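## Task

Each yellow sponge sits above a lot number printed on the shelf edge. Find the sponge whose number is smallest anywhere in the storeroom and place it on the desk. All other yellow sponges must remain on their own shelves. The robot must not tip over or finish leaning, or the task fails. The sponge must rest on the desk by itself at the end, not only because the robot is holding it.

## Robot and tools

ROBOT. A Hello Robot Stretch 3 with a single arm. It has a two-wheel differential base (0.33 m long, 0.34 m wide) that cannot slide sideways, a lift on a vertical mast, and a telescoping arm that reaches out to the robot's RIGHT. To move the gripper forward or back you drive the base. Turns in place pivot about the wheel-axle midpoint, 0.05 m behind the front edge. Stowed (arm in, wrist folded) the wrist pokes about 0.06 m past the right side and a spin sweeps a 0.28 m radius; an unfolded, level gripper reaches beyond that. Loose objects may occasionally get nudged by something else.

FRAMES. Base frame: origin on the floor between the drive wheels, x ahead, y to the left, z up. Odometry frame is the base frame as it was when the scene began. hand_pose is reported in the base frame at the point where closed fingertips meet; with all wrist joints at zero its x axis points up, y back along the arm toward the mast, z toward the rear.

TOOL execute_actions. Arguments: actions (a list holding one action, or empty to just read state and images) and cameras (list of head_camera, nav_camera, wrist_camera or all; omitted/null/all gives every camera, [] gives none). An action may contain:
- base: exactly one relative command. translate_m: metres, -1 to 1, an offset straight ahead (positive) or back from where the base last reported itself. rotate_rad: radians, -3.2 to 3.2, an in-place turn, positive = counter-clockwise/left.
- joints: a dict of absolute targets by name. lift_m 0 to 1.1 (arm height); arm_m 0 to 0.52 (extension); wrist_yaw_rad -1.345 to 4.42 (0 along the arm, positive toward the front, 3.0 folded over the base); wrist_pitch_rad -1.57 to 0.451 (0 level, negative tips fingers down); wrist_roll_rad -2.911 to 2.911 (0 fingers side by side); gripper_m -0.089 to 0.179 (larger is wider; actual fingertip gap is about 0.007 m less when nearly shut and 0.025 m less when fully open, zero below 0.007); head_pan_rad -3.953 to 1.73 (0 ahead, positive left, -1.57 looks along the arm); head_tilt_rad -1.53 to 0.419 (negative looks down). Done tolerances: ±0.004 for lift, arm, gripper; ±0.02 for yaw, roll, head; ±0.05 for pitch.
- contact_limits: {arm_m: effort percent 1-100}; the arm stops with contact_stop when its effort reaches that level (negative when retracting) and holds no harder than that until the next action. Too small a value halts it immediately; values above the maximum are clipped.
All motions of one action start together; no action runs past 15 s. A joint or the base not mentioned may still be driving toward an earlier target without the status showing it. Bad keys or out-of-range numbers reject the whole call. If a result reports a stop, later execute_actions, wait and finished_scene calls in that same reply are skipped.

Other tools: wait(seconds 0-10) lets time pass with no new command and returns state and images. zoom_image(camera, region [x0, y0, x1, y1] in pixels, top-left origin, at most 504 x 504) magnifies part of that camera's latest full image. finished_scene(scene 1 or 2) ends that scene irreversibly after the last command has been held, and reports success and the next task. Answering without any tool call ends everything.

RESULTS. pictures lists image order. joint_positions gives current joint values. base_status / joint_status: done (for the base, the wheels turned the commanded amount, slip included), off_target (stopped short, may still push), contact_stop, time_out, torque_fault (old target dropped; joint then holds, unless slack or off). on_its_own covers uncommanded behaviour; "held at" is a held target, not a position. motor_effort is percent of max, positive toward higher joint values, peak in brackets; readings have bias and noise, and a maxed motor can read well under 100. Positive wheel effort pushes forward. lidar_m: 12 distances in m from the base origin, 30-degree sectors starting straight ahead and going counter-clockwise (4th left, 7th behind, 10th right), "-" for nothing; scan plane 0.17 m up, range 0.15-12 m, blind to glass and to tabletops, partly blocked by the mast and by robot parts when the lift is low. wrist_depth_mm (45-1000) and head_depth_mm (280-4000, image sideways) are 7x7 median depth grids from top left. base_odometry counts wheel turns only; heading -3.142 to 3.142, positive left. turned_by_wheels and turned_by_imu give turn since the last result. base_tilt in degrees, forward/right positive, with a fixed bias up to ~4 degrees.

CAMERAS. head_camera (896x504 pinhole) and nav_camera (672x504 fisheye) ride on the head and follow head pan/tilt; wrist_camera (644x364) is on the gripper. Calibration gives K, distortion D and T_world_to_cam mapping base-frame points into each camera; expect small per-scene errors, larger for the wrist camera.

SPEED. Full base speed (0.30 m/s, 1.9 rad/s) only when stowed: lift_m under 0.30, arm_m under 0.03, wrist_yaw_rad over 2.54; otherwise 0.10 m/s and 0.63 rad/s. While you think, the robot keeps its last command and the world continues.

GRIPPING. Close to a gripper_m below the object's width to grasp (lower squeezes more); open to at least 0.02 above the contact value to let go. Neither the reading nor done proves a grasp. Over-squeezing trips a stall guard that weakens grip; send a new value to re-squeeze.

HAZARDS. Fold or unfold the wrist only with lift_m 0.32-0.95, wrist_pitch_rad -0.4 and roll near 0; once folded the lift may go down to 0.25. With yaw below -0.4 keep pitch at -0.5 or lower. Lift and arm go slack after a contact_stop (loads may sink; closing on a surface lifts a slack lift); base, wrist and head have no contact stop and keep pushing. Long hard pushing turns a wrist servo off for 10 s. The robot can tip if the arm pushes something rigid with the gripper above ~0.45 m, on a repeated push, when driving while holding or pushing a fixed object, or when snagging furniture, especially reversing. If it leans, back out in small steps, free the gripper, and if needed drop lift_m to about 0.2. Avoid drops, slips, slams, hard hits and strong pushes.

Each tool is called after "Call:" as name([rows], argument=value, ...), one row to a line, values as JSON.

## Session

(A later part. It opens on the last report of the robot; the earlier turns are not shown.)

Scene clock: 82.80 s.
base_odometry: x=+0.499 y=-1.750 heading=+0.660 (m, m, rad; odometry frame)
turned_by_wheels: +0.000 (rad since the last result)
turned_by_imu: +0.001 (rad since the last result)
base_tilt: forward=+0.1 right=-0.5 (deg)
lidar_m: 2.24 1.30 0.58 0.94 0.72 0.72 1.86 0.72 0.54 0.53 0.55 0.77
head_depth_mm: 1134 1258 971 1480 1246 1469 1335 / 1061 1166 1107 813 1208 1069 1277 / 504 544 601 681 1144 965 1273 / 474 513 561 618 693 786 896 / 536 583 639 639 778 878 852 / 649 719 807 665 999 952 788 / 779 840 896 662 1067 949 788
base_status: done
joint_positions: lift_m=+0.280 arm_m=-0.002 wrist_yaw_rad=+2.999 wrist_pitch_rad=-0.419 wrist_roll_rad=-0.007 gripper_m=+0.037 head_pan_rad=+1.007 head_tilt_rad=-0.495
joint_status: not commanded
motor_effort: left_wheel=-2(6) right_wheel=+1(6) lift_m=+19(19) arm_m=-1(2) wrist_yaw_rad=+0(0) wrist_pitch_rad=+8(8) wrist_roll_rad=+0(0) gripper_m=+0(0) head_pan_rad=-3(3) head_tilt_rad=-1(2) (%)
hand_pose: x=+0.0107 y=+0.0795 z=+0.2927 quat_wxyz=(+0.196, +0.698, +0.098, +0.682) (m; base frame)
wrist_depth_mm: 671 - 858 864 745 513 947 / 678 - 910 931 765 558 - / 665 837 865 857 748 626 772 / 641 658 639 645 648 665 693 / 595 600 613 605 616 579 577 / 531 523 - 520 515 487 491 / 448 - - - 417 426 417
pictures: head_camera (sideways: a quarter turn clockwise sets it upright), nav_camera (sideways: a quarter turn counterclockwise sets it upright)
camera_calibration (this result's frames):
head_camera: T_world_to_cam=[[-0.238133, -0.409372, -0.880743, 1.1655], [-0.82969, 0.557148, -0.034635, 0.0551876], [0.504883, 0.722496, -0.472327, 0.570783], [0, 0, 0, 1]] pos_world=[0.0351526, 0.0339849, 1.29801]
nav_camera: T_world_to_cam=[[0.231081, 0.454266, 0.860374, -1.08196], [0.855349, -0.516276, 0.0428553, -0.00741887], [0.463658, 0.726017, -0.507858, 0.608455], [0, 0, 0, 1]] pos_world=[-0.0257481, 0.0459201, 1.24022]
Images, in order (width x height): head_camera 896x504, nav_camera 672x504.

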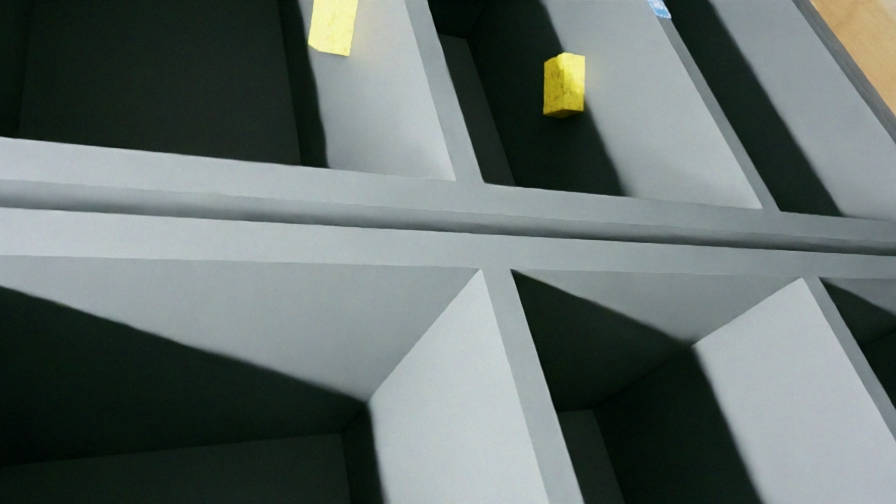

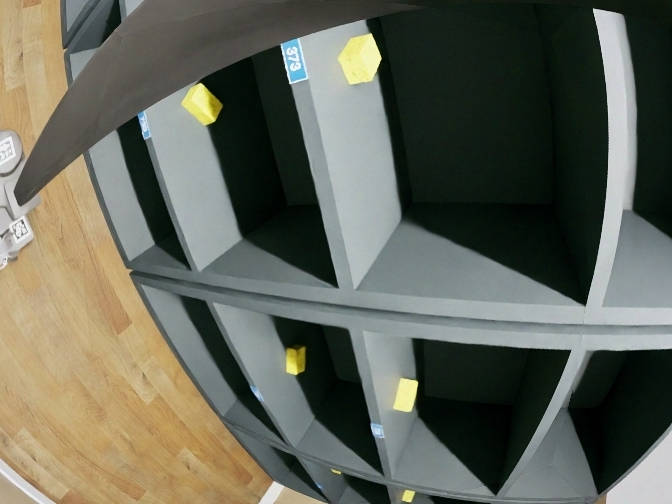

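Call:
execute_actions([
  {"base":{"translate_m":1}},
], cameras=[])

Call:
execute_actions([
  {"base":{"rotate_rad":3.19},"joints":{"head_pan_rad":-1.9,"head_tilt_rad":-0.75}},
], cameras=["nav_camera","head_camera"])

Call:
execute_actions([
  {"joints":{"head_pan_rad":-1.5}},
], cameras=["nav_camera","head_camera"])

Call:
execute_actions([
  {"base":{"translate_m":1}},
], cameras=["nav_camera","head_camera"])

Call:
execute_actions([
  {"base":{"translate_m":1}},
], cameras=["nav_camera","head_camera"])

Scene clock: 101.93 s.
base_odometry: x=+1.290 y=-1.137 heading=+0.660 (m, m, rad; odometry frame)
turned_by_wheels: +0.000 (rad since the last result)
turned_by_imu: +0.001 (rad since the last result)
base_tilt: forward=+0.2 right=-0.5 (deg)
lidar_m: 1.24 1.25 0.52 0.91 0.81 0.74 1.95 0.77 0.57 0.56 0.58 0.82
head_depth_mm: 1091 1211 1116 828 1245 1076 1319 / 1015 1116 1103 765 1230 1002 1278 / 927 1034 1009 681 1233 970 1243 / 437 472 524 578 641 728 837 / 422 460 501 556 609 700 775 / 505 559 630 634 730 900 787 / 641 731 830 658 525 951 782
base_status: done
joint_positions: lift_m=+0.280 arm_m=-0.002 wrist_yaw_rad=+2.999 wrist_pitch_rad=-0.419 wrist_roll_rad=-0.007 gripper_m=+0.037 head_pan_rad=+1.007 head_tilt_rad=-0.495
joint_status: not commanded
motor_effort: left_wheel=-2(6) right_wheel=+1(6) lift_m=+19(18) arm_m=-2(1) wrist_yaw_rad=+1(0) wrist_pitch_rad=+8(8) wrist_roll_rad=+0(0) gripper_m=+0(0) head_pan_rad=-3(2) head_tilt_rad=-1(2) (%)
hand_pose: x=+0.0107 y=+0.0795 z=+0.2927 quat_wxyz=(+0.196, +0.698, +0.098, +0.682) (m; base frame)
wrist_depth_mm: 746 - 809 841 590 487 914 / 756 - 898 915 619 936 - / 741 859 869 846 647 739 795 / 642 660 642 620 617 627 667 / 568 578 598 605 618 589 584 / 523 526 - 515 521 492 485 / 442 - - - 416 425 415
pictures: none
No camera images: the call's "cameras" was empty. Leave "cameras" out to get every camera's image.

Scene clock: 105.13 s.
base_odometry: x=+1.290 y=-1.137 heading=-2.434 (m, m, rad; odometry frame)
turned_by_wheels: +3.190 (rad since the last result)
turned_by_imu: +3.145 (rad since the last result)
base_tilt: forward=+0.2 right=-0.6 (deg)
lidar_m: 1.63 0.73 0.57 0.56 0.59 0.87 1.24 1.19 0.52 0.91 0.77 0.75
head_depth_mm: 419 481 563 1064 953 1299 1196 / 479 506 551 643 784 1250 1195 / 603 645 582 747 833 988 1167 / 773 766 577 1046 942 1204 1157 / 782 788 573 1103 932 1201 1136 / 762 778 569 1066 928 846 1124 / 746 773 562 1054 903 821 1109
base_status: done
joint_positions: lift_m=+0.280 arm_m=-0.002 wrist_yaw_rad=+2.999 wrist_pitch_rad=-0.419 wrist_roll_rad=-0.007 gripper_m=+0.037 head_pan_rad=-1.893 head_tilt_rad=-0.741
joint_status: all done
motor_effort: left_wheel=-2(8) right_wheel=+1(7) lift_m=+19(19) arm_m=-2(2) wrist_yaw_rad=+1(1) wrist_pitch_rad=+8(8) wrist_roll_rad=+0(0) gripper_m=+0(0) head_pan_rad=-3(40) head_tilt_rad=-4(16) (%)
hand_pose: x=+0.0107 y=+0.0794 z=+0.2927 quat_wxyz=(+0.196, +0.698, +0.098, +0.682) (m; base frame)
wrist_depth_mm: 510 - 511 527 540 546 556 / 546 - 557 564 580 593 606 / 594 591 619 626 643 645 653 / 640 645 673 675 687 686 697 / 637 625 631 619 625 592 586 / 516 523 - 520 517 492 483 / 450 - - - 417 421 421
pictures: head_camera (sideways: a quarter turn clockwise sets it upright), nav_camera (sideways: a quarter turn counterclockwise sets it upright)
camera_calibration (this result's frames):
head_camera: T_world_to_cam=[[0.196939, 0.644938, -0.738424, 0.977298], [0.941797, -0.333755, -0.0403222, 0.0517736], [-0.272458, -0.687505, -0.67313, 0.836763], [0, 0, 0, 1]] pos_world=[-0.0132451, -0.037738, 1.287]
nav_camera: T_world_to_cam=[[-0.177452, -0.681141, 0.710322, -0.883866], [-0.95711, 0.287415, 0.0365031, 0.0119199], [-0.229021, -0.673379, -0.70293, 0.866446], [0, 0, 0, 1]] pos_world=[0.0529992, -0.0220165, 1.23644]
Images, in order (width x height): head_camera 896x504, nav_camera 672x504.

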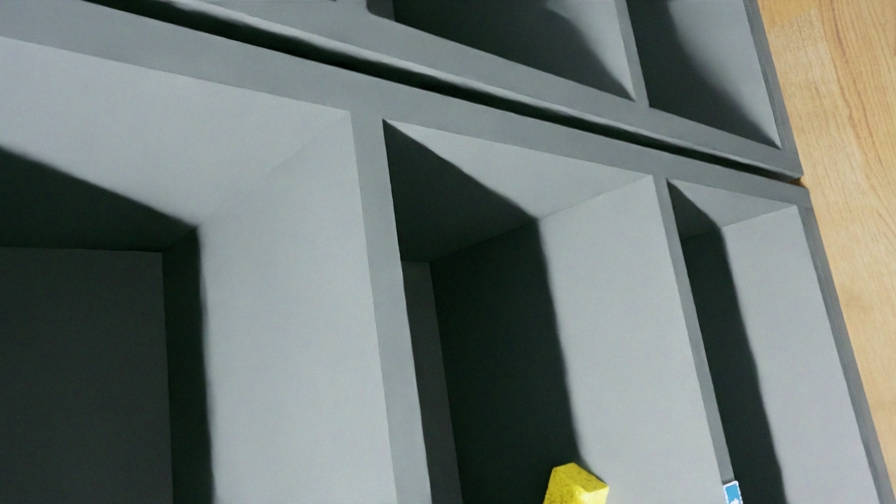

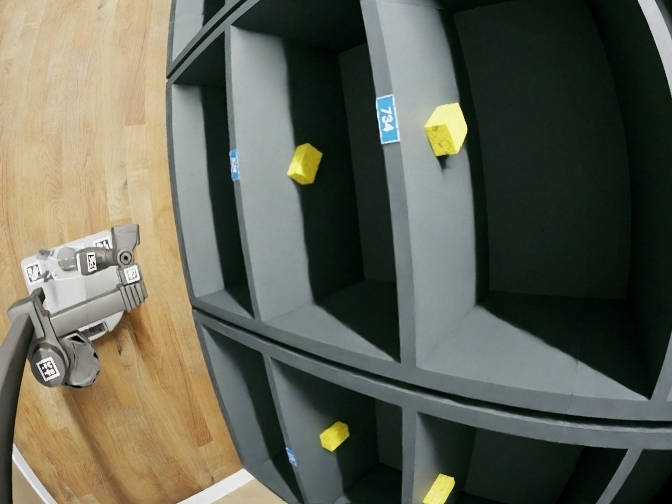

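Scene clock: 105.97 s.
base_odometry: x=+1.290 y=-1.137 heading=-2.434 (m, m, rad; odometry frame)
turned_by_wheels: +0.000 (rad since the last result)
turned_by_imu: +0.000 (rad since the last result)
base_tilt: forward=+0.2 right=-0.5 (deg)
lidar_m: 1.63 0.73 0.57 0.56 0.59 0.87 1.24 1.19 0.52 0.91 0.77 0.75
head_depth_mm: 750 798 591 868 908 826 1024 / 758 807 586 1085 949 860 1132 / 766 806 583 1082 948 857 1141 / 778 795 577 1082 941 1203 1145 / 786 790 572 1101 924 1207 1156 / 798 782 567 1095 929 1217 1151 / 808 770 562 1122 927 1215 1154
base_status: not commanded
joint_positions: lift_m=+0.280 arm_m=-0.002 wrist_yaw_rad=+2.999 wrist_pitch_rad=-0.419 wrist_roll_rad=-0.007 gripper_m=+0.037 head_pan_rad=-1.507 head_tilt_rad=-0.741
joint_status: all done
motor_effort: left_wheel=-2(1) right_wheel=+1(1) lift_m=+19(19) arm_m=-2(2) wrist_yaw_rad=+0(1) wrist_pitch_rad=+8(8) wrist_roll_rad=+1(0) gripper_m=+0(0) head_pan_rad=+5(30) head_tilt_rad=-3(3) (%)
hand_pose: x=+0.0107 y=+0.0794 z=+0.2927 quat_wxyz=(+0.196, +0.698, +0.098, +0.682) (m; base frame)
wrist_depth_mm: 509 - 514 522 535 547 552 / 543 - 558 565 579 592 606 / 590 612 605 632 629 649 666 / 644 658 661 664 684 685 684 / 632 624 635 601 617 591 580 / 523 524 - 515 512 490 487 / 442 - - - 415 428 413
pictures: head_camera (sideways: a quarter turn clockwise sets it upright), nav_camera (sideways: a quarter turn counterclockwise sets it upright)
camera_calibration (this result's frames):
head_camera: T_world_to_cam=[[-0.0602557, 0.671639, -0.738424, 0.978867], [0.998163, 0.0452179, -0.0403222, 0.0514298], [0.00630797, -0.739497, -0.67313, 0.835063], [0, 0, 0, 1]] pos_world=[0.00237941, -0.042244, 1.287]
nav_camera: T_world_to_cam=[[0.0919346, -0.697847, 0.710322, -0.885509], [-0.994911, -0.0939143, 0.0365031, 0.0121505], [0.0412358, -0.710063, -0.70293, 0.864798], [0, 0, 0, 1]] pos_world=[0.0578369, -0.00274784, 1.23644]
Images, in order (width x height): head_camera 896x504, nav_camera 672x504.

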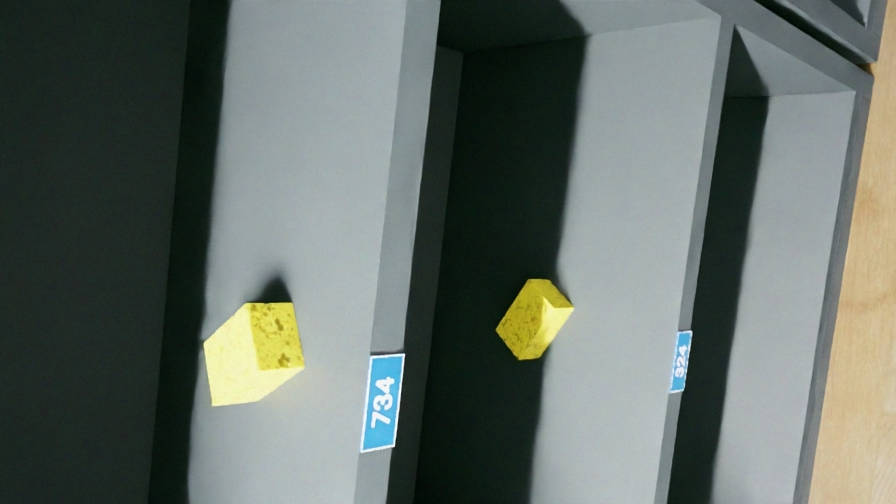

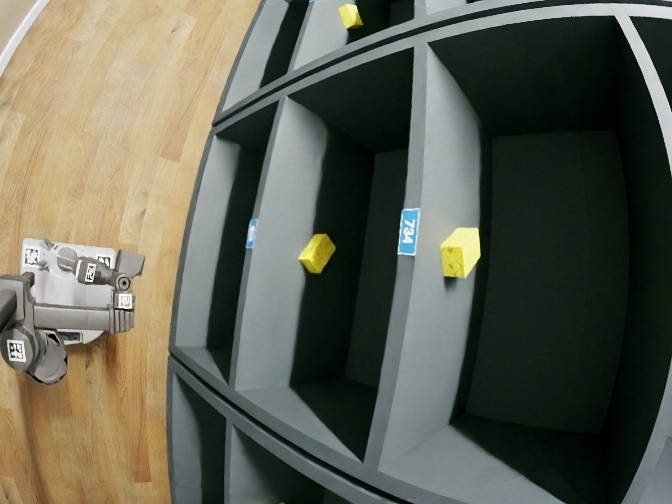

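Scene clock: 111.00 s.
base_odometry: x=+0.530 y=-1.787 heading=-2.434 (m, m, rad; odometry frame)
turned_by_wheels: +0.000 (rad since the last result)
turned_by_imu: +0.001 (rad since the last result)
base_tilt: forward=+0.1 right=-0.5 (deg)
lidar_m: 1.36 0.61 0.48 0.47 0.50 0.73 2.24 1.31 0.63 1.00 0.76 1.57
head_depth_mm: 824 823 615 1130 956 1041 1160 / 835 817 611 1160 954 1262 1178 / 846 806 608 1151 943 1289 1187 / 857 690 628 1144 938 1287 1188 / 868 748 621 1135 958 1283 1181 / 879 778 641 1133 957 1268 1180 / 888 770 637 1125 977 1265 1171
base_status: done
joint_positions: lift_m=+0.280 arm_m=-0.002 wrist_yaw_rad=+2.999 wrist_pitch_rad=-0.419 wrist_roll_rad=-0.007 gripper_m=+0.037 head_pan_rad=-1.507 head_tilt_rad=-0.741
joint_status: not commanded
motor_effort: left_wheel=-2(6) right_wheel=+1(7) lift_m=+19(19) arm_m=-2(2) wrist_yaw_rad=+1(0) wrist_pitch_rad=+8(8) wrist_roll_rad=+0(0) gripper_m=+0(0) head_pan_rad=+4(4) head_tilt_rad=-2(3) (%)
hand_pose: x=+0.0107 y=+0.0794 z=+0.2927 quat_wxyz=(+0.196, +0.698, +0.098, +0.682) (m; base frame)
wrist_depth_mm: 426 - 445 451 460 463 472 / 464 - 480 490 496 505 509 / 501 514 517 529 539 546 552 / 551 559 569 586 588 588 607 / 594 592 599 598 613 593 573 / 522 519 - 514 511 497 488 / 448 - - - 418 427 415
pictures: head_camera (sideways: a quarter turn clockwise sets it upright), nav_camera (sideways: a quarter turn counterclockwise sets it upright)
camera_calibration (this result's frames):
head_camera: T_world_to_cam=[[-0.0604928, 0.671618, -0.738424, 0.978868], [0.998147, 0.0455703, -0.0403222, 0.0514299], [0.00656909, -0.739495, -0.67313, 0.835061], [0, 0, 0, 1]] pos_world=[0.00239433, -0.0422453, 1.287]
nav_camera: T_world_to_cam=[[0.092181, -0.697814, 0.710322, -0.885511], [-0.994878, -0.0942656, 0.0365031, 0.0121503], [0.0414866, -0.710049, -0.70293, 0.864796], [0, 0, 0, 1]] pos_world=[0.0578379, -0.00272958, 1.23644]
Images, in order (width x height): head_camera 896x504, nav_camera 672x504.

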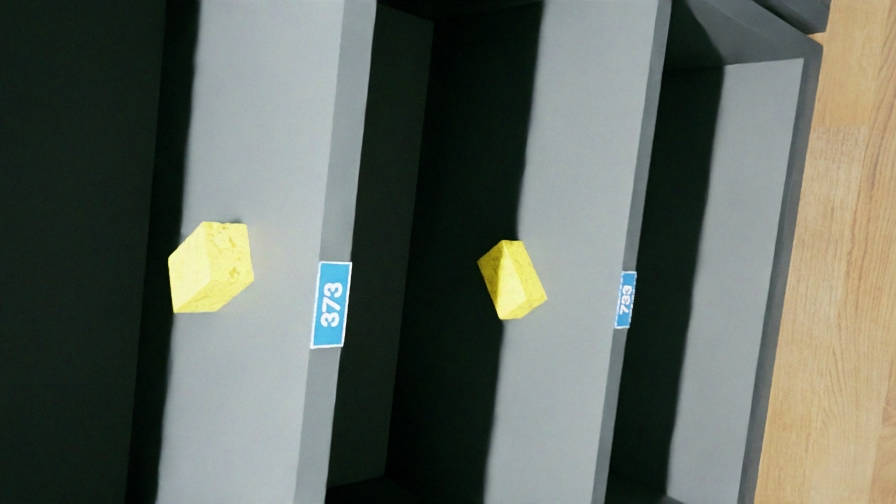

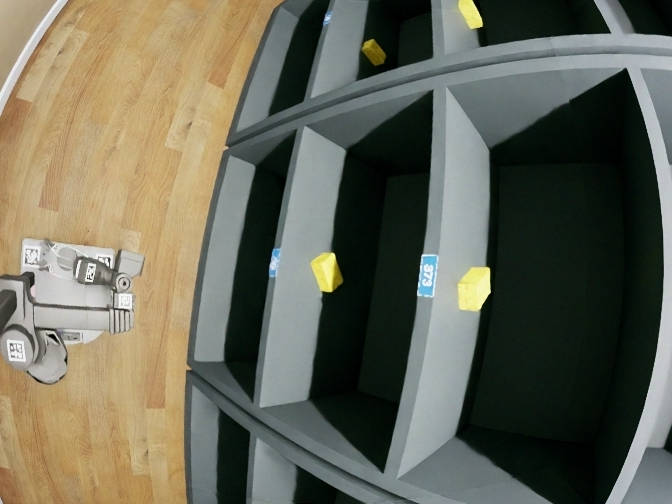

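Scene clock: 116.03 s.
base_odometry: x=-0.230 y=-2.437 heading=-2.434 (m, m, rad; odometry frame)
turned_by_wheels: +0.000 (rad since the last result)
turned_by_imu: +0.001 (rad since the last result)
base_tilt: forward=+0.0 right=-0.4 (deg)
lidar_m: 1.09 0.49 0.38 0.38 0.40 0.59 2.29 1.42 0.74 1.09 0.79 1.56
head_depth_mm: 906 824 674 1166 1001 1242 1198 / 915 814 1169 1159 1001 1291 1191 / 927 748 1189 1116 1021 1290 1192 / 939 796 1211 1116 1017 1308 1182 / 952 788 1234 1137 1400 1302 1182 / 965 781 1255 1132 1396 1298 1172 / 959 770 1087 1096 1180 1297 1179
base_status: done
joint_positions: lift_m=+0.280 arm_m=-0.002 wrist_yaw_rad=+2.999 wrist_pitch_rad=-0.419 wrist_roll_rad=-0.007 gripper_m=+0.037 head_pan_rad=-1.507 head_tilt_rad=-0.741
joint_status: not commanded
motor_effort: left_wheel=-2(7) right_wheel=+1(6) lift_m=+19(19) arm_m=-2(2) wrist_yaw_rad=+1(1) wrist_pitch_rad=+8(8) wrist_roll_rad=+0(0) gripper_m=+0(0) head_pan_rad=+4(3) head_tilt_rad=-2(3) (%)
hand_pose: x=+0.0107 y=+0.0794 z=+0.2927 quat_wxyz=(+0.196, +0.698, +0.098, +0.682) (m; base frame)
wrist_depth_mm: 357 - 359 369 372 383 382 / 381 - 392 400 402 417 416 / 415 424 428 444 444 451 463 / 453 462 471 475 493 498 510 / 505 502 514 519 517 536 543 / 523 511 - 519 512 491 484 / 448 - - - 413 422 414
pictures: head_camera (sideways: a quarter turn clockwise sets it upright), nav_camera (sideways: a quarter turn counterclockwise sets it upright)
camera_calibration (this result's frames):
head_camera: T_world_to_cam=[[-0.0605289, 0.671615, -0.738424, 0.978868], [0.998145, 0.045624, -0.0403222, 0.0514299], [0.00660884, -0.739495, -0.67313, 0.835061], [0, 0, 0, 1]] pos_world=[0.0023966, -0.0422455, 1.287]
nav_camera: T_world_to_cam=[[0.0922186, -0.69781, 0.710322, -0.885511], [-0.994873, -0.0943191, 0.0365031, 0.0121503], [0.0415247, -0.710046, -0.70293, 0.864796], [0, 0, 0, 1]] pos_world=[0.057838, -0.00272679, 1.23644]
Images, in order (width x height): head_camera 896x504, nav_camera 672x504.

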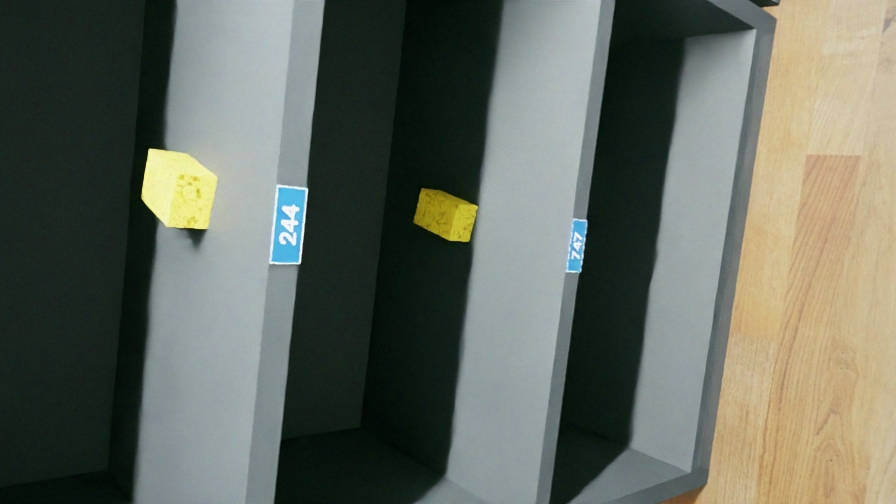

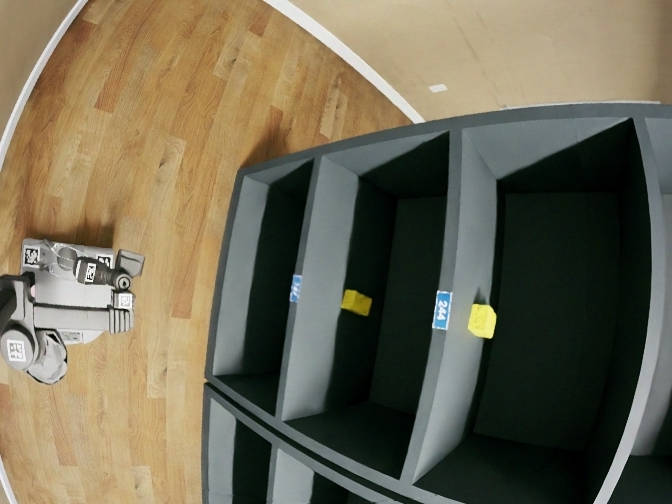

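Call:
execute_actions([
  {"base":{"translate_m":-1},"joints":{"head_pan_rad":-2.1,"head_tilt_rad":-0.6}},
], cameras=[])

Call:
execute_actions([
  {"base":{"translate_m":-1}},
], cameras=[])

Call:
execute_actions([
  {"base":{"translate_m":-0.55}},
], cameras=["nav_camera","head_camera"])

Scene clock: 128.43 s.
base_odometry: x=+0.530 y=-1.787 heading=-2.434 (m, m, rad; odometry frame)
turned_by_wheels: +0.000 (rad since the last result)
turned_by_imu: -0.004 (rad since the last result)
base_tilt: forward=+0.1 right=-0.5 (deg)
lidar_m: 1.36 0.61 0.48 0.47 0.50 0.73 2.24 1.31 0.63 1.00 0.76 1.57
head_depth_mm: 1093 1190 846 1407 1168 1418 1279 / 554 1106 786 1396 1087 1412 1279 / 524 581 654 749 906 1304 1244 / 572 622 665 746 866 992 1180 / 701 781 762 950 1029 939 1179 / 846 935 757 1149 1057 888 1179 / 826 899 747 612 1053 867 1146
base_status: done
joint_positions: lift_m=+0.280 arm_m=-0.002 wrist_yaw_rad=+2.999 wrist_pitch_rad=-0.419 wrist_roll_rad=-0.007 gripper_m=+0.037 head_pan_rad=-2.093 head_tilt_rad=-0.606
joint_status: all done
motor_effort: left_wheel=-1(9) right_wheel=+1(3) lift_m=+19(19) arm_m=-2(2) wrist_yaw_rad=+0(1) wrist_pitch_rad=+8(8) wrist_roll_rad=+0(0) gripper_m=+0(0) head_pan_rad=-3(34) head_tilt_rad=+2(13) (%)
hand_pose: x=+0.0107 y=+0.0794 z=+0.2927 quat_wxyz=(+0.196, +0.698, +0.098, +0.682) (m; base frame)
wrist_depth_mm: 431 - 444 444 457 460 471 / 463 - 475 482 491 501 504 / 504 521 515 537 539 552 565 / 558 555 569 578 588 592 602 / 589 591 587 600 610 592 574 / 526 516 - 526 518 496 480 / 445 - - - 422 424 418
pictures: none
No camera images: the call's "cameras" was empty. Leave "cameras" out to get every camera's image.

Scene clock: 133.47 s.
base_odometry: x=+1.290 y=-1.138 heading=-2.434 (m, m, rad; odometry frame)
turned_by_wheels: +0.000 (rad since the last result)
turned_by_imu: -0.003 (rad since the last result)
base_tilt: forward=+0.0 right=-0.6 (deg)
lidar_m: 1.63 0.73 0.57 0.56 0.59 0.87 1.24 1.19 0.52 0.91 0.77 0.75
head_depth_mm: 996 1099 791 1350 1086 1381 1282 / 455 1011 742 1285 1084 1308 1221 / 435 485 542 621 738 892 1187 / 451 491 541 582 698 827 994 / 555 616 674 570 936 868 1133 / 717 812 755 543 1055 867 1107 / 747 812 749 538 1020 863 765
base_status: done
joint_positions: lift_m=+0.280 arm_m=-0.002 wrist_yaw_rad=+2.999 wrist_pitch_rad=-0.419 wrist_roll_rad=-0.007 gripper_m=+0.037 head_pan_rad=-2.093 head_tilt_rad=-0.606
joint_status: not commanded
motor_effort: left_wheel=-1(9) right_wheel=+1(4) lift_m=+19(19) arm_m=-2(2) wrist_yaw_rad=+1(0) wrist_pitch_rad=+8(8) wrist_roll_rad=+0(0) gripper_m=-1(0) head_pan_rad=-3(3) head_tilt_rad=+2(2) (%)
hand_pose: x=+0.0107 y=+0.0794 z=+0.2927 quat_wxyz=(+0.196, +0.698, +0.098, +0.682) (m; base frame)
wrist_depth_mm: 507 - 513 527 525 552 549 / 535 - 571 569 588 593 601 / 585 600 610 627 628 657 654 / 648 642 650 663 690 689 692 / 639 621 634 616 618 589 576 / 530 521 - 517 513 492 490 / 446 - - - 417 423 408
pictures: none
No camera images: the call's "cameras" was empty. Leave "cameras" out to get every camera's image.

Scene clock: 136.93 s.
base_odometry: x=+1.708 y=-0.780 heading=-2.434 (m, m, rad; odometry frame)
turned_by_wheels: +0.000 (rad since the last result)
turned_by_imu: -0.002 (rad since the last result)
base_tilt: forward=+0.1 right=-0.6 (deg)
lidar_m: 1.78 0.79 0.61 0.60 0.64 0.70 0.69 0.74 0.88 0.58 0.46 1.21
head_depth_mm: 775 818 793 876 982 1019 1190 / 862 928 785 635 1067 928 1203 / 846 940 781 602 1073 879 1188 / 804 889 770 550 1066 877 1140 / 770 843 764 545 1032 855 789 / 735 807 759 542 991 866 752 / 708 770 750 540 966 861 733
base_status: done
joint_positions: lift_m=+0.280 arm_m=-0.002 wrist_yaw_rad=+2.999 wrist_pitch_rad=-0.419 wrist_roll_rad=-0.007 gripper_m=+0.037 head_pan_rad=-2.093 head_tilt_rad=-0.606
joint_status: not commanded
motor_effort: left_wheel=-1(8) right_wheel=+1(3) lift_m=+19(19) arm_m=-2(2) wrist_yaw_rad=+0(0) wrist_pitch_rad=+8(8) wrist_roll_rad=+0(0) gripper_m=+0(0) head_pan_rad=-3(2) head_tilt_rad=+1(1) (%)
hand_pose: x=+0.0107 y=+0.0794 z=+0.2927 quat_wxyz=(+0.196, +0.698, +0.098, +0.682) (m; base frame)
wrist_depth_mm: 549 - 570 571 579 583 601 / 589 - 592 606 613 634 659 / 632 646 676 660 676 690 710 / 680 697 692 707 726 730 713 / 639 636 634 608 623 587 580 / 522 512 - 517 516 488 482 / 451 - - - 412 419 416
pictures: head_camera (sideways: a quarter turn clockwise sets it upright), nav_camera (sideways: a quarter turn counterclockwise sets it upright)
camera_calibration (this result's frames):
head_camera: T_world_to_cam=[[0.268163, 0.501148, -0.822763, 1.0868], [0.854188, -0.518611, -0.0374818, 0.048617], [-0.445478, -0.692743, -0.567147, 0.69995], [0, 0, 0, 1]] pos_world=[-0.021156, -0.0345487, 1.29298]
nav_camera: T_world_to_cam=[[-0.258015, -0.543567, 0.798726, -0.9986], [-0.878428, 0.476173, 0.0402944, 0.00649731], [-0.402234, -0.691227, -0.600344, 0.734062], [0, 0, 0, 1]] pos_world=[0.043319, -0.0384956, 1.23804]
Images, in order (width x height): head_camera 896x504, nav_camera 672x504.

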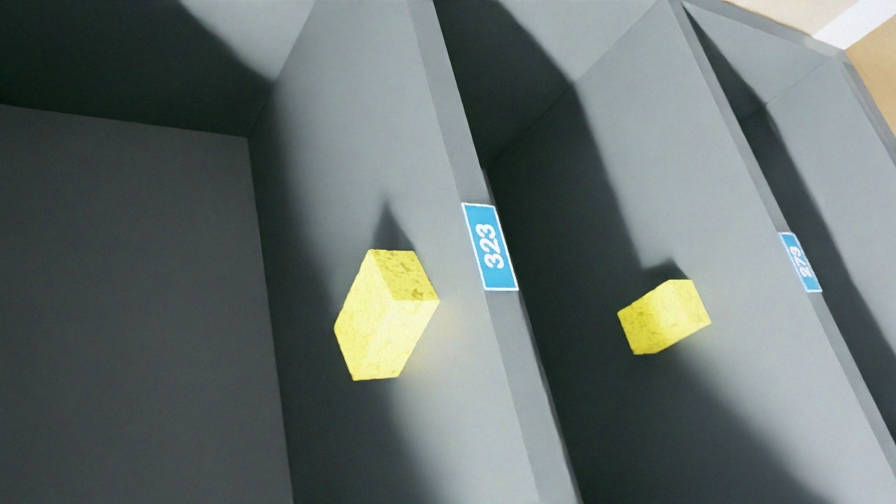

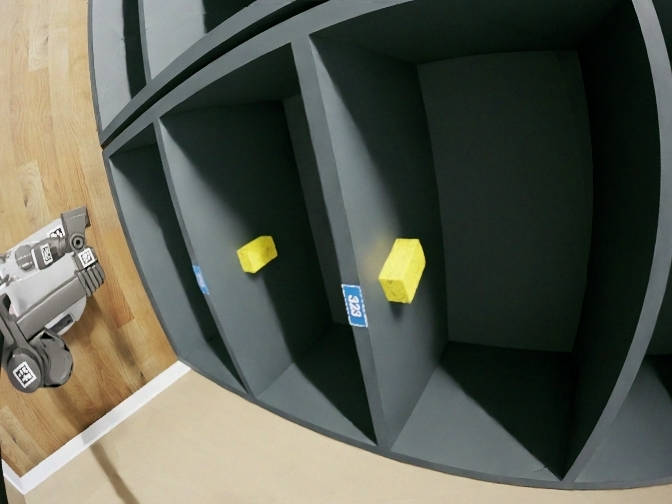

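Call:
execute_actions([
  {"base":{"translate_m":1},"joints":{"head_pan_rad":-1.57,"head_tilt_rad":-0.6}},
], cameras=[])

Call:
execute_actions([
  {"base":{"translate_m":1}},
], cameras=[])

Call:
execute_actions([
  {"base":{"translate_m":0.52}},
], cameras=[])

Call:
execute_actions([
  {"joints":{"lift_m":0.9}},
], cameras=[])

Call:
execute_actions([
  {"joints":{"wrist_yaw_rad":0,"wrist_pitch_rad":0,"gripper_m":0.15,"arm_m":0.1}},
], cameras=["head_camera","wrist_camera"])

Scene clock: 155.37 s.
base_odometry: x=+0.948 y=-1.430 heading=-2.434 (m, m, rad; odometry frame)
turned_by_wheels: +0.000 (rad since the last result)
turned_by_imu: +0.001 (rad since the last result)
base_tilt: forward=+0.1 right=-0.6 (deg)
lidar_m: 1.51 0.68 0.53 0.52 0.55 0.81 1.69 0.86 0.97 0.51 0.54 1.19
head_depth_mm: 782 858 794 587 1087 889 1151 / 785 861 790 581 1082 881 1169 / 788 867 779 578 1072 878 1165 / 792 870 771 597 1068 872 1162 / 772 847 727 594 994 870 1120 / 488 508 530 565 649 764 926 / 400 448 508 568 662 820 1169
base_status: done
joint_positions: lift_m=+0.280 arm_m=-0.002 wrist_yaw_rad=+2.999 wrist_pitch_rad=-0.419 wrist_roll_rad=-0.007 gripper_m=+0.037 head_pan_rad=-1.577 head_tilt_rad=-0.606
joint_status: all done
motor_effort: left_wheel=-1(6) right_wheel=+1(5) lift_m=+19(19) arm_m=-2(2) wrist_yaw_rad=+1(1) wrist_pitch_rad=+8(8) wrist_roll_rad=+0(0) gripper_m=+0(1) head_pan_rad=+3(36) head_tilt_rad=+2(1) (%)
hand_pose: x=+0.0107 y=+0.0794 z=+0.2927 quat_wxyz=(+0.196, +0.698, +0.098, +0.682) (m; base frame)
wrist_depth_mm: 473 - 490 490 511 514 526 / 515 - 529 529 538 558 558 / 554 552 576 571 604 595 607 / 599 614 615 633 630 651 659 / 631 622 640 613 613 590 581 / 523 522 - 515 508 490 487 / 444 - - - 421 424 418
pictures: none
No camera images: the call's "cameras" was empty. Leave "cameras" out to get every camera's image.

Scene clock: 160.40 s.
base_odometry: x=+0.188 y=-2.080 heading=-2.435 (m, m, rad; odometry frame)
turned_by_wheels: +0.000 (rad since the last result)
turned_by_imu: +0.001 (rad since the last result)
base_tilt: forward=+0.1 right=-0.5 (deg)
lidar_m: 1.24 0.56 0.43 0.43 0.46 0.67 1.80 0.96 1.06 0.59 1.11 1.18
head_depth_mm: 858 946 792 1177 1086 936 1203 / 863 949 784 1191 1080 933 1192 / 864 952 781 1192 1075 948 1189 / 857 945 771 1183 1069 951 1192 / 488 533 594 682 798 919 1120 / 492 544 597 678 964 916 1175 / 873 965 750 1206 1049 1285 1175
base_status: done
joint_positions: lift_m=+0.280 arm_m=-0.002 wrist_yaw_rad=+2.999 wrist_pitch_rad=-0.419 wrist_roll_rad=-0.007 gripper_m=+0.037 head_pan_rad=-1.577 head_tilt_rad=-0.606
joint_status: not commanded
motor_effort: left_wheel=-2(5) right_wheel=+1(5) lift_m=+19(19) arm_m=-2(2) wrist_yaw_rad=+0(0) wrist_pitch_rad=+8(8) wrist_roll_rad=+0(0) gripper_m=-1(0) head_pan_rad=+5(5) head_tilt_rad=+2(2) (%)
hand_pose: x=+0.0107 y=+0.0794 z=+0.2927 quat_wxyz=(+0.196, +0.698, +0.098, +0.682) (m; base frame)
wrist_depth_mm: 402 - 410 417 419 427 433 / 427 - 441 453 446 461 474 / 461 476 479 489 494 512 519 / 505 519 530 543 546 558 580 / 540 558 571 572 573 573 579 / 521 523 - 523 515 495 488 / 449 - - - 415 422 418
pictures: none
No camera images: the call's "cameras" was empty. Leave "cameras" out to get every camera's image.

Scene clock: 163.87 s.
base_odometry: x=-0.208 y=-2.417 heading=-2.435 (m, m, rad; odometry frame)
turned_by_wheels: +0.000 (rad since the last result)
turned_by_imu: +0.001 (rad since the last result)
base_tilt: forward=+0.1 right=-0.6 (deg)
lidar_m: 1.10 0.49 0.38 0.38 0.41 0.60 2.30 1.42 0.72 1.09 0.81 1.59
head_depth_mm: 901 991 797 1081 1050 971 1143 / 904 993 788 1239 1085 1311 1196 / 909 1000 782 1238 1073 1305 1216 / 909 998 768 1241 1067 1308 1206 / 916 993 764 1247 1062 1320 1206 / 920 1002 756 1254 1060 1320 1205 / 926 1010 751 1246 1050 1313 1195
base_status: done
joint_positions: lift_m=+0.280 arm_m=-0.002 wrist_yaw_rad=+2.999 wrist_pitch_rad=-0.419 wrist_roll_rad=-0.007 gripper_m=+0.037 head_pan_rad=-1.577 head_tilt_rad=-0.606
joint_status: not commanded
motor_effort: left_wheel=-1(6) right_wheel=+1(5) lift_m=+19(19) arm_m=-2(2) wrist_yaw_rad=+1(1) wrist_pitch_rad=+8(8) wrist_roll_rad=+0(0) gripper_m=+0(0) head_pan_rad=+4(4) head_tilt_rad=+2(2) (%)
hand_pose: x=+0.0107 y=+0.0794 z=+0.2927 quat_wxyz=(+0.196, +0.698, +0.098, +0.682) (m; base frame)
wrist_depth_mm: 358 - 373 370 379 383 396 / 384 - 392 405 415 414 420 / 425 429 433 442 454 452 466 / 457 467 482 489 493 505 517 / 504 512 516 523 527 548 544 / 528 522 - 515 512 489 491 / 449 - - - 412 422 415
pictures: none
No camera images: the call's "cameras" was empty. Leave "cameras" out to get every camera's image.

Scene clock: 170.33 s.
base_odometry: x=-0.208 y=-2.417 heading=-2.435 (m, m, rad; odometry frame)
turned_by_wheels: +0.000 (rad since the last result)
turned_by_imu: -0.001 (rad since the last result)
base_tilt: forward=+0.0 right=-0.5 (deg)
lidar_m: 1.10 0.50 0.39 0.38 0.40 0.60 2.31 1.42 0.72 1.09 0.81 1.59
head_depth_mm: 899 985 795 1086 1051 938 - / 903 992 788 1244 1079 943 - / 908 997 778 1230 1073 954 - / 913 1003 769 1237 1069 1138 - / 918 997 765 1245 1064 1370 - / 922 1001 754 1260 1055 1321 - / 926 1008 750 1251 1050 1321 1196
base_status: not commanded
joint_positions: lift_m=+0.900 arm_m=-0.002 wrist_yaw_rad=+2.999 wrist_pitch_rad=-0.419 wrist_roll_rad=-0.007 gripper_m=+0.037 head_pan_rad=-1.577 head_tilt_rad=-0.606
joint_status: all done
motor_effort: left_wheel=-2(2) right_wheel=+1(1) lift_m=+28(30) arm_m=-2(2) wrist_yaw_rad=+0(0) wrist_pitch_rad=+8(8) wrist_roll_rad=+0(0) gripper_m=+0(0) head_pan_rad=+4(4) head_tilt_rad=+2(2) (%)
hand_pose: x=+0.0107 y=+0.0795 z=+0.9123 quat_wxyz=(+0.196, +0.698, +0.098, +0.682) (m; base frame)
wrist_depth_mm: 358 - 368 372 375 382 388 / 384 - 398 408 413 420 427 / 422 425 432 439 451 454 465 / 465 473 472 482 490 498 515 / 506 518 525 545 542 561 572 / 568 568 - 608 609 636 663 / 644 671 - 693 751 731 761
pictures: none
No camera images: the call's "cameras" was empty. Leave "cameras" out to get every camera's image.

Scene clock: 172.83 s.
base_odometry: x=-0.208 y=-2.417 heading=-2.435 (m, m, rad; odometry frame)
turned_by_wheels: +0.000 (rad since the last result)
turned_by_imu: +0.000 (rad since the last result)
base_tilt: forward=+0.1 right=-0.6 (deg)
lidar_m: 1.10 0.50 0.39 0.38 0.41 0.60 2.30 1.42 0.72 1.09 0.81 1.59
head_depth_mm: 900 989 796 1076 - - 1180 / 903 991 787 1218 - - 1196 / 907 997 782 1216 - - 1204 / 913 1001 770 1217 - - 1204 / 917 1000 766 1224 1050 1326 1206 / 922 1000 757 1255 1062 1314 1206 / 923 1007 748 1244 1054 1312 1202
base_status: not commanded
joint_positions: lift_m=+0.900 arm_m=+0.100 wrist_yaw_rad=+0.002 wrist_pitch_rad=-0.022 wrist_roll_rad=-0.007 gripper_m=+0.150 head_pan_rad=-1.577 head_tilt_rad=-0.606
joint_status: all done
motor_effort: left_wheel=-2(2) right_wheel=+1(1) lift_m=+27(28) arm_m=+2(4) wrist_yaw_rad=-1(4) wrist_pitch_rad=+10(10) wrist_roll_rad=+0(0) gripper_m=+0(85) head_pan_rad=+5(5) head_tilt_rad=+2(3) (%)
hand_pose: x=-0.0208 y=-0.5004 z=+1.0087 quat_wxyz=(+0.710, +0.009, -0.704, -0.007) (m; base frame)
wrist_depth_mm: 498 690 702 671 671 644 442 / 505 701 704 705 678 640 448 / 505 701 747 717 698 669 438 / 490 583 557 442 513 487 402 / 330 320 310 300 292 284 275 / 496 611 798 772 754 - 445 / 483 714 801 777 767 736 411
pictures: head_camera (sideways: a quarter turn clockwise sets it upright), wrist_camera
camera_calibration (this result's frames):
head_camera: T_world_to_cam=[[-0.0139161, 0.568174, -0.822791, 1.08856], [0.998853, -0.0298123, -0.0374807, 0.0477331], [-0.0458249, -0.822368, -0.567108, 0.697461], [0, 0, 0, 1]] pos_world=[-0.000568749, -0.0434979, 1.29298]
wrist_camera: T_world_to_cam=[[-0.998154, -0.0464468, -0.0391301, 0.00527665], [0.0296535, 0.189559, -0.981421, 1.12523], [0.0530014, -0.98077, -0.187832, -0.132508], [0, 0, 0, 1]] pos_world=[-0.0210768, -0.343012, 1.07964]
Images, in order (width x height): head_camera 896x504, wrist_camera 644x364.

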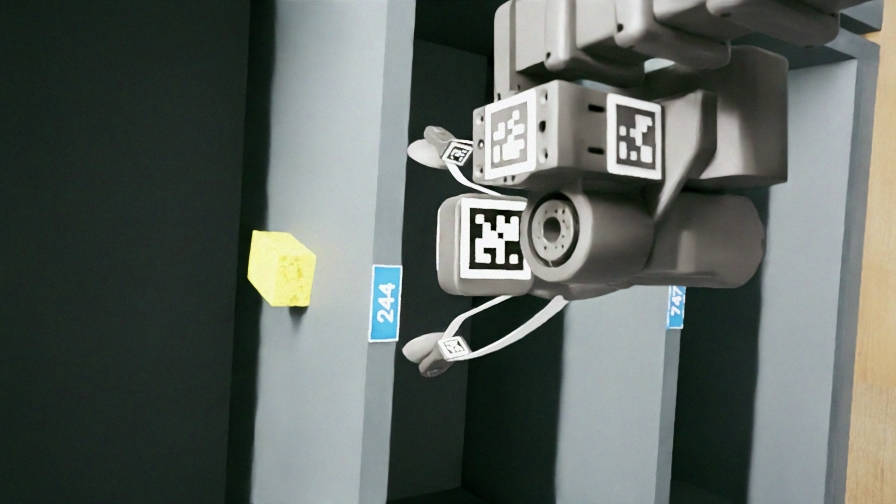

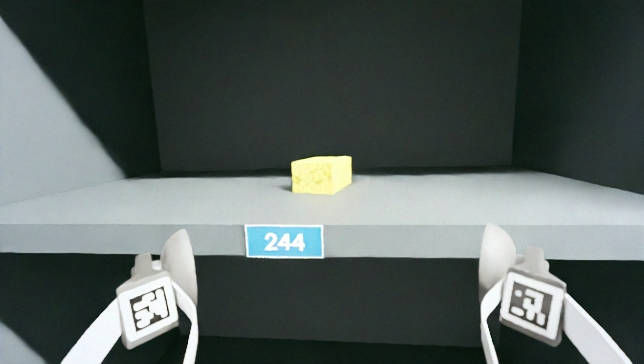

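Call:
execute_actions([
  {"joints":{"lift_m":0.91,"arm_m":0.2}},
], cameras=["wrist_camera"])

Scene clock: 181.27 s.
base_odometry: x=-0.208 y=-2.417 heading=-2.435 (m, m, rad; odometry frame)
turned_by_wheels: +0.000 (rad since the last result)
turned_by_imu: -0.001 (rad since the last result)
base_tilt: forward=+0.0 right=-0.4 (deg)
lidar_m: 1.10 0.49 0.39 0.38 0.41 0.60 2.31 1.42 0.72 1.09 0.81 1.59
head_depth_mm: 896 986 796 671 - 1076 1169 / 904 995 812 - 1016 1313 1200 / 903 999 824 - 1011 1306 1207 / 912 1006 774 - 1001 1297 1214 / 922 992 770 1247 1066 1325 1211 / 920 1003 756 1259 1055 1325 1209 / 923 1009 748 1254 1053 1310 1197
base_status: not commanded
joint_positions: lift_m=+0.910 arm_m=+0.200 wrist_yaw_rad=+0.001 wrist_pitch_rad=-0.022 wrist_roll_rad=-0.007 gripper_m=+0.150 head_pan_rad=-1.577 head_tilt_rad=-0.606
joint_status: all done
motor_effort: left_wheel=-2(2) right_wheel=+1(1) lift_m=+27(31) arm_m=+3(5) wrist_yaw_rad=-1(2) wrist_pitch_rad=+9(10) wrist_roll_rad=+0(0) gripper_m=+0(0) head_pan_rad=+4(4) head_tilt_rad=+2(2) (%)
hand_pose: x=-0.0211 y=-0.6004 z=+1.0189 quat_wxyz=(+0.710, +0.008, -0.704, -0.007) (m; base frame)
wrist_depth_mm: 495 625 611 593 577 564 451 / 495 643 629 615 600 563 456 / 491 652 640 614 599 575 455 / 471 605 632 402 563 531 434 / 324 318 307 299 290 311 275 / 225 222 209 201 198 - 190 / 453 711 713 691 675 642 188
pictures: wrist_camera
camera_calibration (this result's frames):
wrist_camera: T_world_to_cam=[[-0.9982, -0.0454807, -0.0390973, 0.00132118], [0.0298434, 0.188799, -0.981562, 1.15388], [0.0520236, -0.980962, -0.187102, -0.229551], [0, 0, 0, 1]] pos_world=[-0.0211749, -0.442973, 1.08971]
Images, in order (width x height): wrist_camera 644x364.

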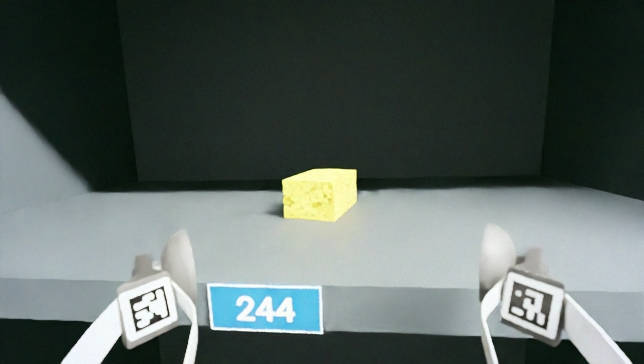

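Call:
execute_actions([
  {"joints":{"lift_m":0.918,"arm_m":0.42}},
], cameras=["wrist_camera"])

Call:
execute_actions([
  {"joints":{"gripper_m":0.02}},
], cameras=[])

Call:
execute_actions([
  {"joints":{"lift_m":0.94}},
], cameras=[])

Call:
execute_actions([
  {"joints":{"arm_m":0}},
], cameras=["wrist_camera"])

Scene clock: 194.53 s.
base_odometry: x=-0.208 y=-2.417 heading=-2.434 (m, m, rad; odometry frame)
turned_by_wheels: +0.000 (rad since the last result)
turned_by_imu: -0.027 (rad since the last result)
base_tilt: forward=+0.1 right=-0.7 (deg)
lidar_m: 1.18 0.50 0.39 0.38 0.40 0.58 2.00 1.43 0.72 1.09 0.81 1.60
head_depth_mm: 902 985 813 - - 1020 1150 / 907 994 913 1251 1088 1261 1194 / 908 984 - 1245 1081 1309 1197 / 910 990 - 1244 1077 1304 1211 / 917 1007 750 1240 1069 1301 1208 / 913 999 770 1237 1060 1330 1205 / 917 997 763 1246 1060 1326 1200
base_status: not commanded
joint_positions: lift_m=+0.918 arm_m=+0.420 wrist_yaw_rad=+0.000 wrist_pitch_rad=+0.006 wrist_roll_rad=-0.008 gripper_m=+0.150 head_pan_rad=-1.576 head_tilt_rad=-0.599
joint_status: all done
motor_effort: left_wheel=+1(19) right_wheel=-2(20) lift_m=+17(32) arm_m=+2(22) wrist_yaw_rad=+0(4) wrist_pitch_rad=-2(52) wrist_roll_rad=+1(1) gripper_m=+0(0) head_pan_rad=+4(4) head_tilt_rad=+0(2) (%)
hand_pose: x=-0.0214 y=-0.8212 z=+1.0344 quat_wxyz=(+0.710, -0.002, -0.704, +0.002) (m; base frame)
wrist_depth_mm: 420 406 406 395 391 381 369 / 432 424 406 406 396 389 379 / 439 431 421 414 401 394 386 / 449 442 429 420 411 400 398 / 400 393 378 220 353 381 338 / 249 256 142 151 234 - 224 / 190 169 133 129 173 168 166
pictures: wrist_camera
camera_calibration (this result's frames):
wrist_camera: T_world_to_cam=[[-0.998256, -0.045502, -0.0376234, -0.00991546], [0.0297837, 0.162124, -0.986321, 1.19382], [0.0509792, -0.985721, -0.160486, -0.474641], [0, 0, 0, 1]] pos_world=[-0.0212578, -0.661861, 1.10094]
Images, in order (width x height): wrist_camera 644x364.

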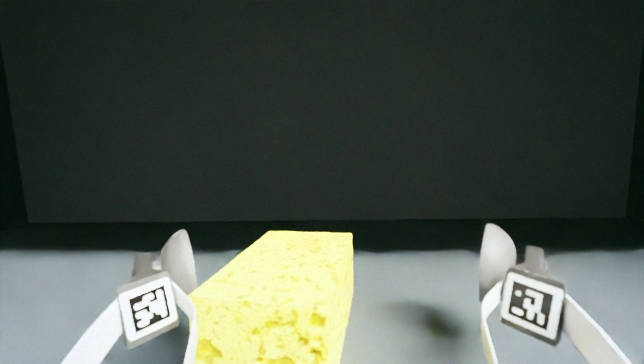

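Scene clock: 196.33 s.
base_odometry: x=-0.208 y=-2.417 heading=-2.434 (m, m, rad; odometry frame)
turned_by_wheels: +0.000 (rad since the last result)
turned_by_imu: +0.000 (rad since the last result)
base_tilt: forward=+0.1 right=-0.4 (deg)
lidar_m: 1.19 0.51 0.39 0.38 0.40 0.58 2.00 1.43 0.72 1.09 0.81 1.59
head_depth_mm: 904 993 815 - - 1018 1147 / 907 996 915 1253 1086 1271 1192 / 904 982 - 1251 1081 1314 1206 / 911 985 - 1242 1075 1303 1202 / 911 1006 776 1240 1067 1296 1202 / 915 1002 772 1241 1063 1335 1203 / 918 996 765 1251 1060 1321 1205
base_status: not commanded
joint_positions: lift_m=+0.918 arm_m=+0.420 wrist_yaw_rad=+0.000 wrist_pitch_rad=+0.009 wrist_roll_rad=-0.008 gripper_m=+0.021 head_pan_rad=-1.576 head_tilt_rad=-0.599
joint_status: all done
motor_effort: left_wheel=+1(2) right_wheel=-3(2) lift_m=+17(17) arm_m=+2(2) wrist_yaw_rad=-1(0) wrist_pitch_rad=-3(3) wrist_roll_rad=+0(1) gripper_m=-17(94) head_pan_rad=+4(4) head_tilt_rad=+0(0) (%)
hand_pose: x=-0.0214 y=-0.8212 z=+1.0352 quat_wxyz=(+0.710, -0.003, -0.704, +0.003) (m; base frame)
wrist_depth_mm: 422 416 400 395 387 379 371 / 436 419 413 404 395 390 379 / 443 432 424 407 408 394 382 / 446 435 430 422 412 401 390 / 400 388 423 213 400 352 340 / 253 247 253 142 140 230 224 / 183 181 168 140 156 169 168
pictures: none
No camera images: the call's "cameras" was empty. Leave "cameras" out to get every camera's image.

Scene clock: 197.43 s.
base_odometry: x=-0.208 y=-2.417 heading=-2.434 (m, m, rad; odometry frame)
turned_by_wheels: +0.000 (rad since the last result)
turned_by_imu: +0.000 (rad since the last result)
base_tilt: forward=+0.1 right=-0.4 (deg)
lidar_m: 1.19 0.51 0.39 0.38 0.40 0.58 1.99 1.43 0.72 1.09 0.81 1.59
head_depth_mm: 902 994 865 - - 972 1144 / 905 993 - 1248 1094 1263 1209 / 907 982 709 1240 1080 1308 1198 / 906 988 - 1235 1078 1304 1199 / 911 1001 773 1234 1071 1299 1209 / 917 998 769 1238 1066 1325 1204 / 918 997 759 1246 1053 1321 1207
base_status: not commanded
joint_positions: lift_m=+0.940 arm_m=+0.420 wrist_yaw_rad=+0.000 wrist_pitch_rad=-0.016 wrist_roll_rad=-0.008 gripper_m=+0.021 head_pan_rad=-1.576 head_tilt_rad=-0.599
joint_status: all done
motor_effort: left_wheel=+2(2) right_wheel=-2(2) lift_m=+27(29) arm_m=+2(2) wrist_yaw_rad=-1(1) wrist_pitch_rad=+7(8) wrist_roll_rad=+0(1) gripper_m=-16(17) head_pan_rad=+4(4) head_tilt_rad=-1(1) (%)
hand_pose: x=-0.0214 y=-0.8206 z=+1.0502 quat_wxyz=(+0.710, +0.006, -0.704, -0.006) (m; base frame)
wrist_depth_mm: 414 410 394 395 383 374 369 / 427 422 407 397 391 386 373 / 437 432 422 411 400 389 387 / 449 443 436 419 410 403 392 / 431 409 434 217 418 374 368 / 272 271 277 142 141 255 248 / 203 201 189 140 176 190 189
pictures: none
No camera images: the call's "cameras" was empty. Leave "cameras" out to get every camera's image.

Scene clock: 201.70 s.
base_odometry: x=-0.208 y=-2.417 heading=-2.434 (m, m, rad; odometry frame)
turned_by_wheels: +0.000 (rad since the last result)
turned_by_imu: -0.001 (rad since the last result)
base_tilt: forward=+0.0 right=-0.6 (deg)
lidar_m: 1.18 0.51 0.39 0.38 0.40 0.58 2.00 1.43 0.72 1.09 0.81 1.60
head_depth_mm: 902 986 810 1012 1057 - - / 901 994 800 1244 1126 - - / 908 1000 794 1208 - - - / 911 1000 785 458 - - - / 914 1006 781 1230 1070 1305 1209 / 913 997 772 1245 1070 1321 1206 / 923 995 761 1249 1062 1325 1202
base_status: not commanded
joint_positions: lift_m=+0.940 arm_m=+0.000 wrist_yaw_rad=+0.000 wrist_pitch_rad=-0.018 wrist_roll_rad=-0.008 gripper_m=+0.021 head_pan_rad=-1.576 head_tilt_rad=-0.599
joint_status: all done
motor_effort: left_wheel=+1(1) right_wheel=-2(1) lift_m=+28(27) arm_m=-4(3) wrist_yaw_rad=-1(0) wrist_pitch_rad=+8(8) wrist_roll_rad=+0(0) gripper_m=-17(17) head_pan_rad=+5(4) head_tilt_rad=+0(0) (%)
hand_pose: x=-0.0214 y=-0.4010 z=+1.0498 quat_wxyz=(+0.710, +0.007, -0.704, -0.006) (m; base frame)
wrist_depth_mm: 532 713 790 774 751 625 401 / 536 743 812 814 775 620 407 / 529 762 820 792 779 640 402 / 526 696 834 808 765 584 402 / 434 426 449 218 421 387 370 / 533 736 898 142 139 638 404 / 520 689 850 140 783 591 410
pictures: wrist_camera
camera_calibration (this result's frames):
wrist_camera: T_world_to_cam=[[-0.998256, -0.0446111, -0.0386633, 0.0112325], [0.0297751, 0.185043, -0.982279, 1.14589], [0.0509749, -0.981717, -0.183392, -0.0323385], [0, 0, 0, 1]] pos_world=[-0.0212576, -0.243284, 1.12008]
Images, in order (width x height): wrist_camera 644x364.

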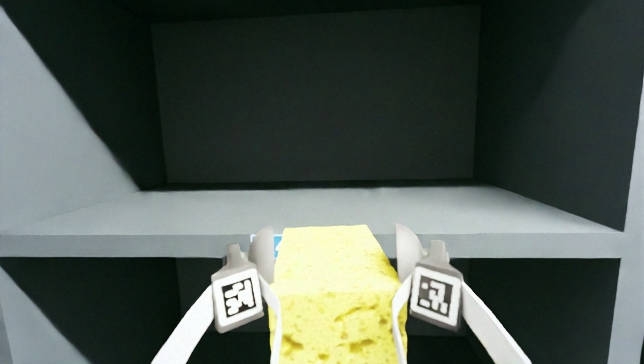

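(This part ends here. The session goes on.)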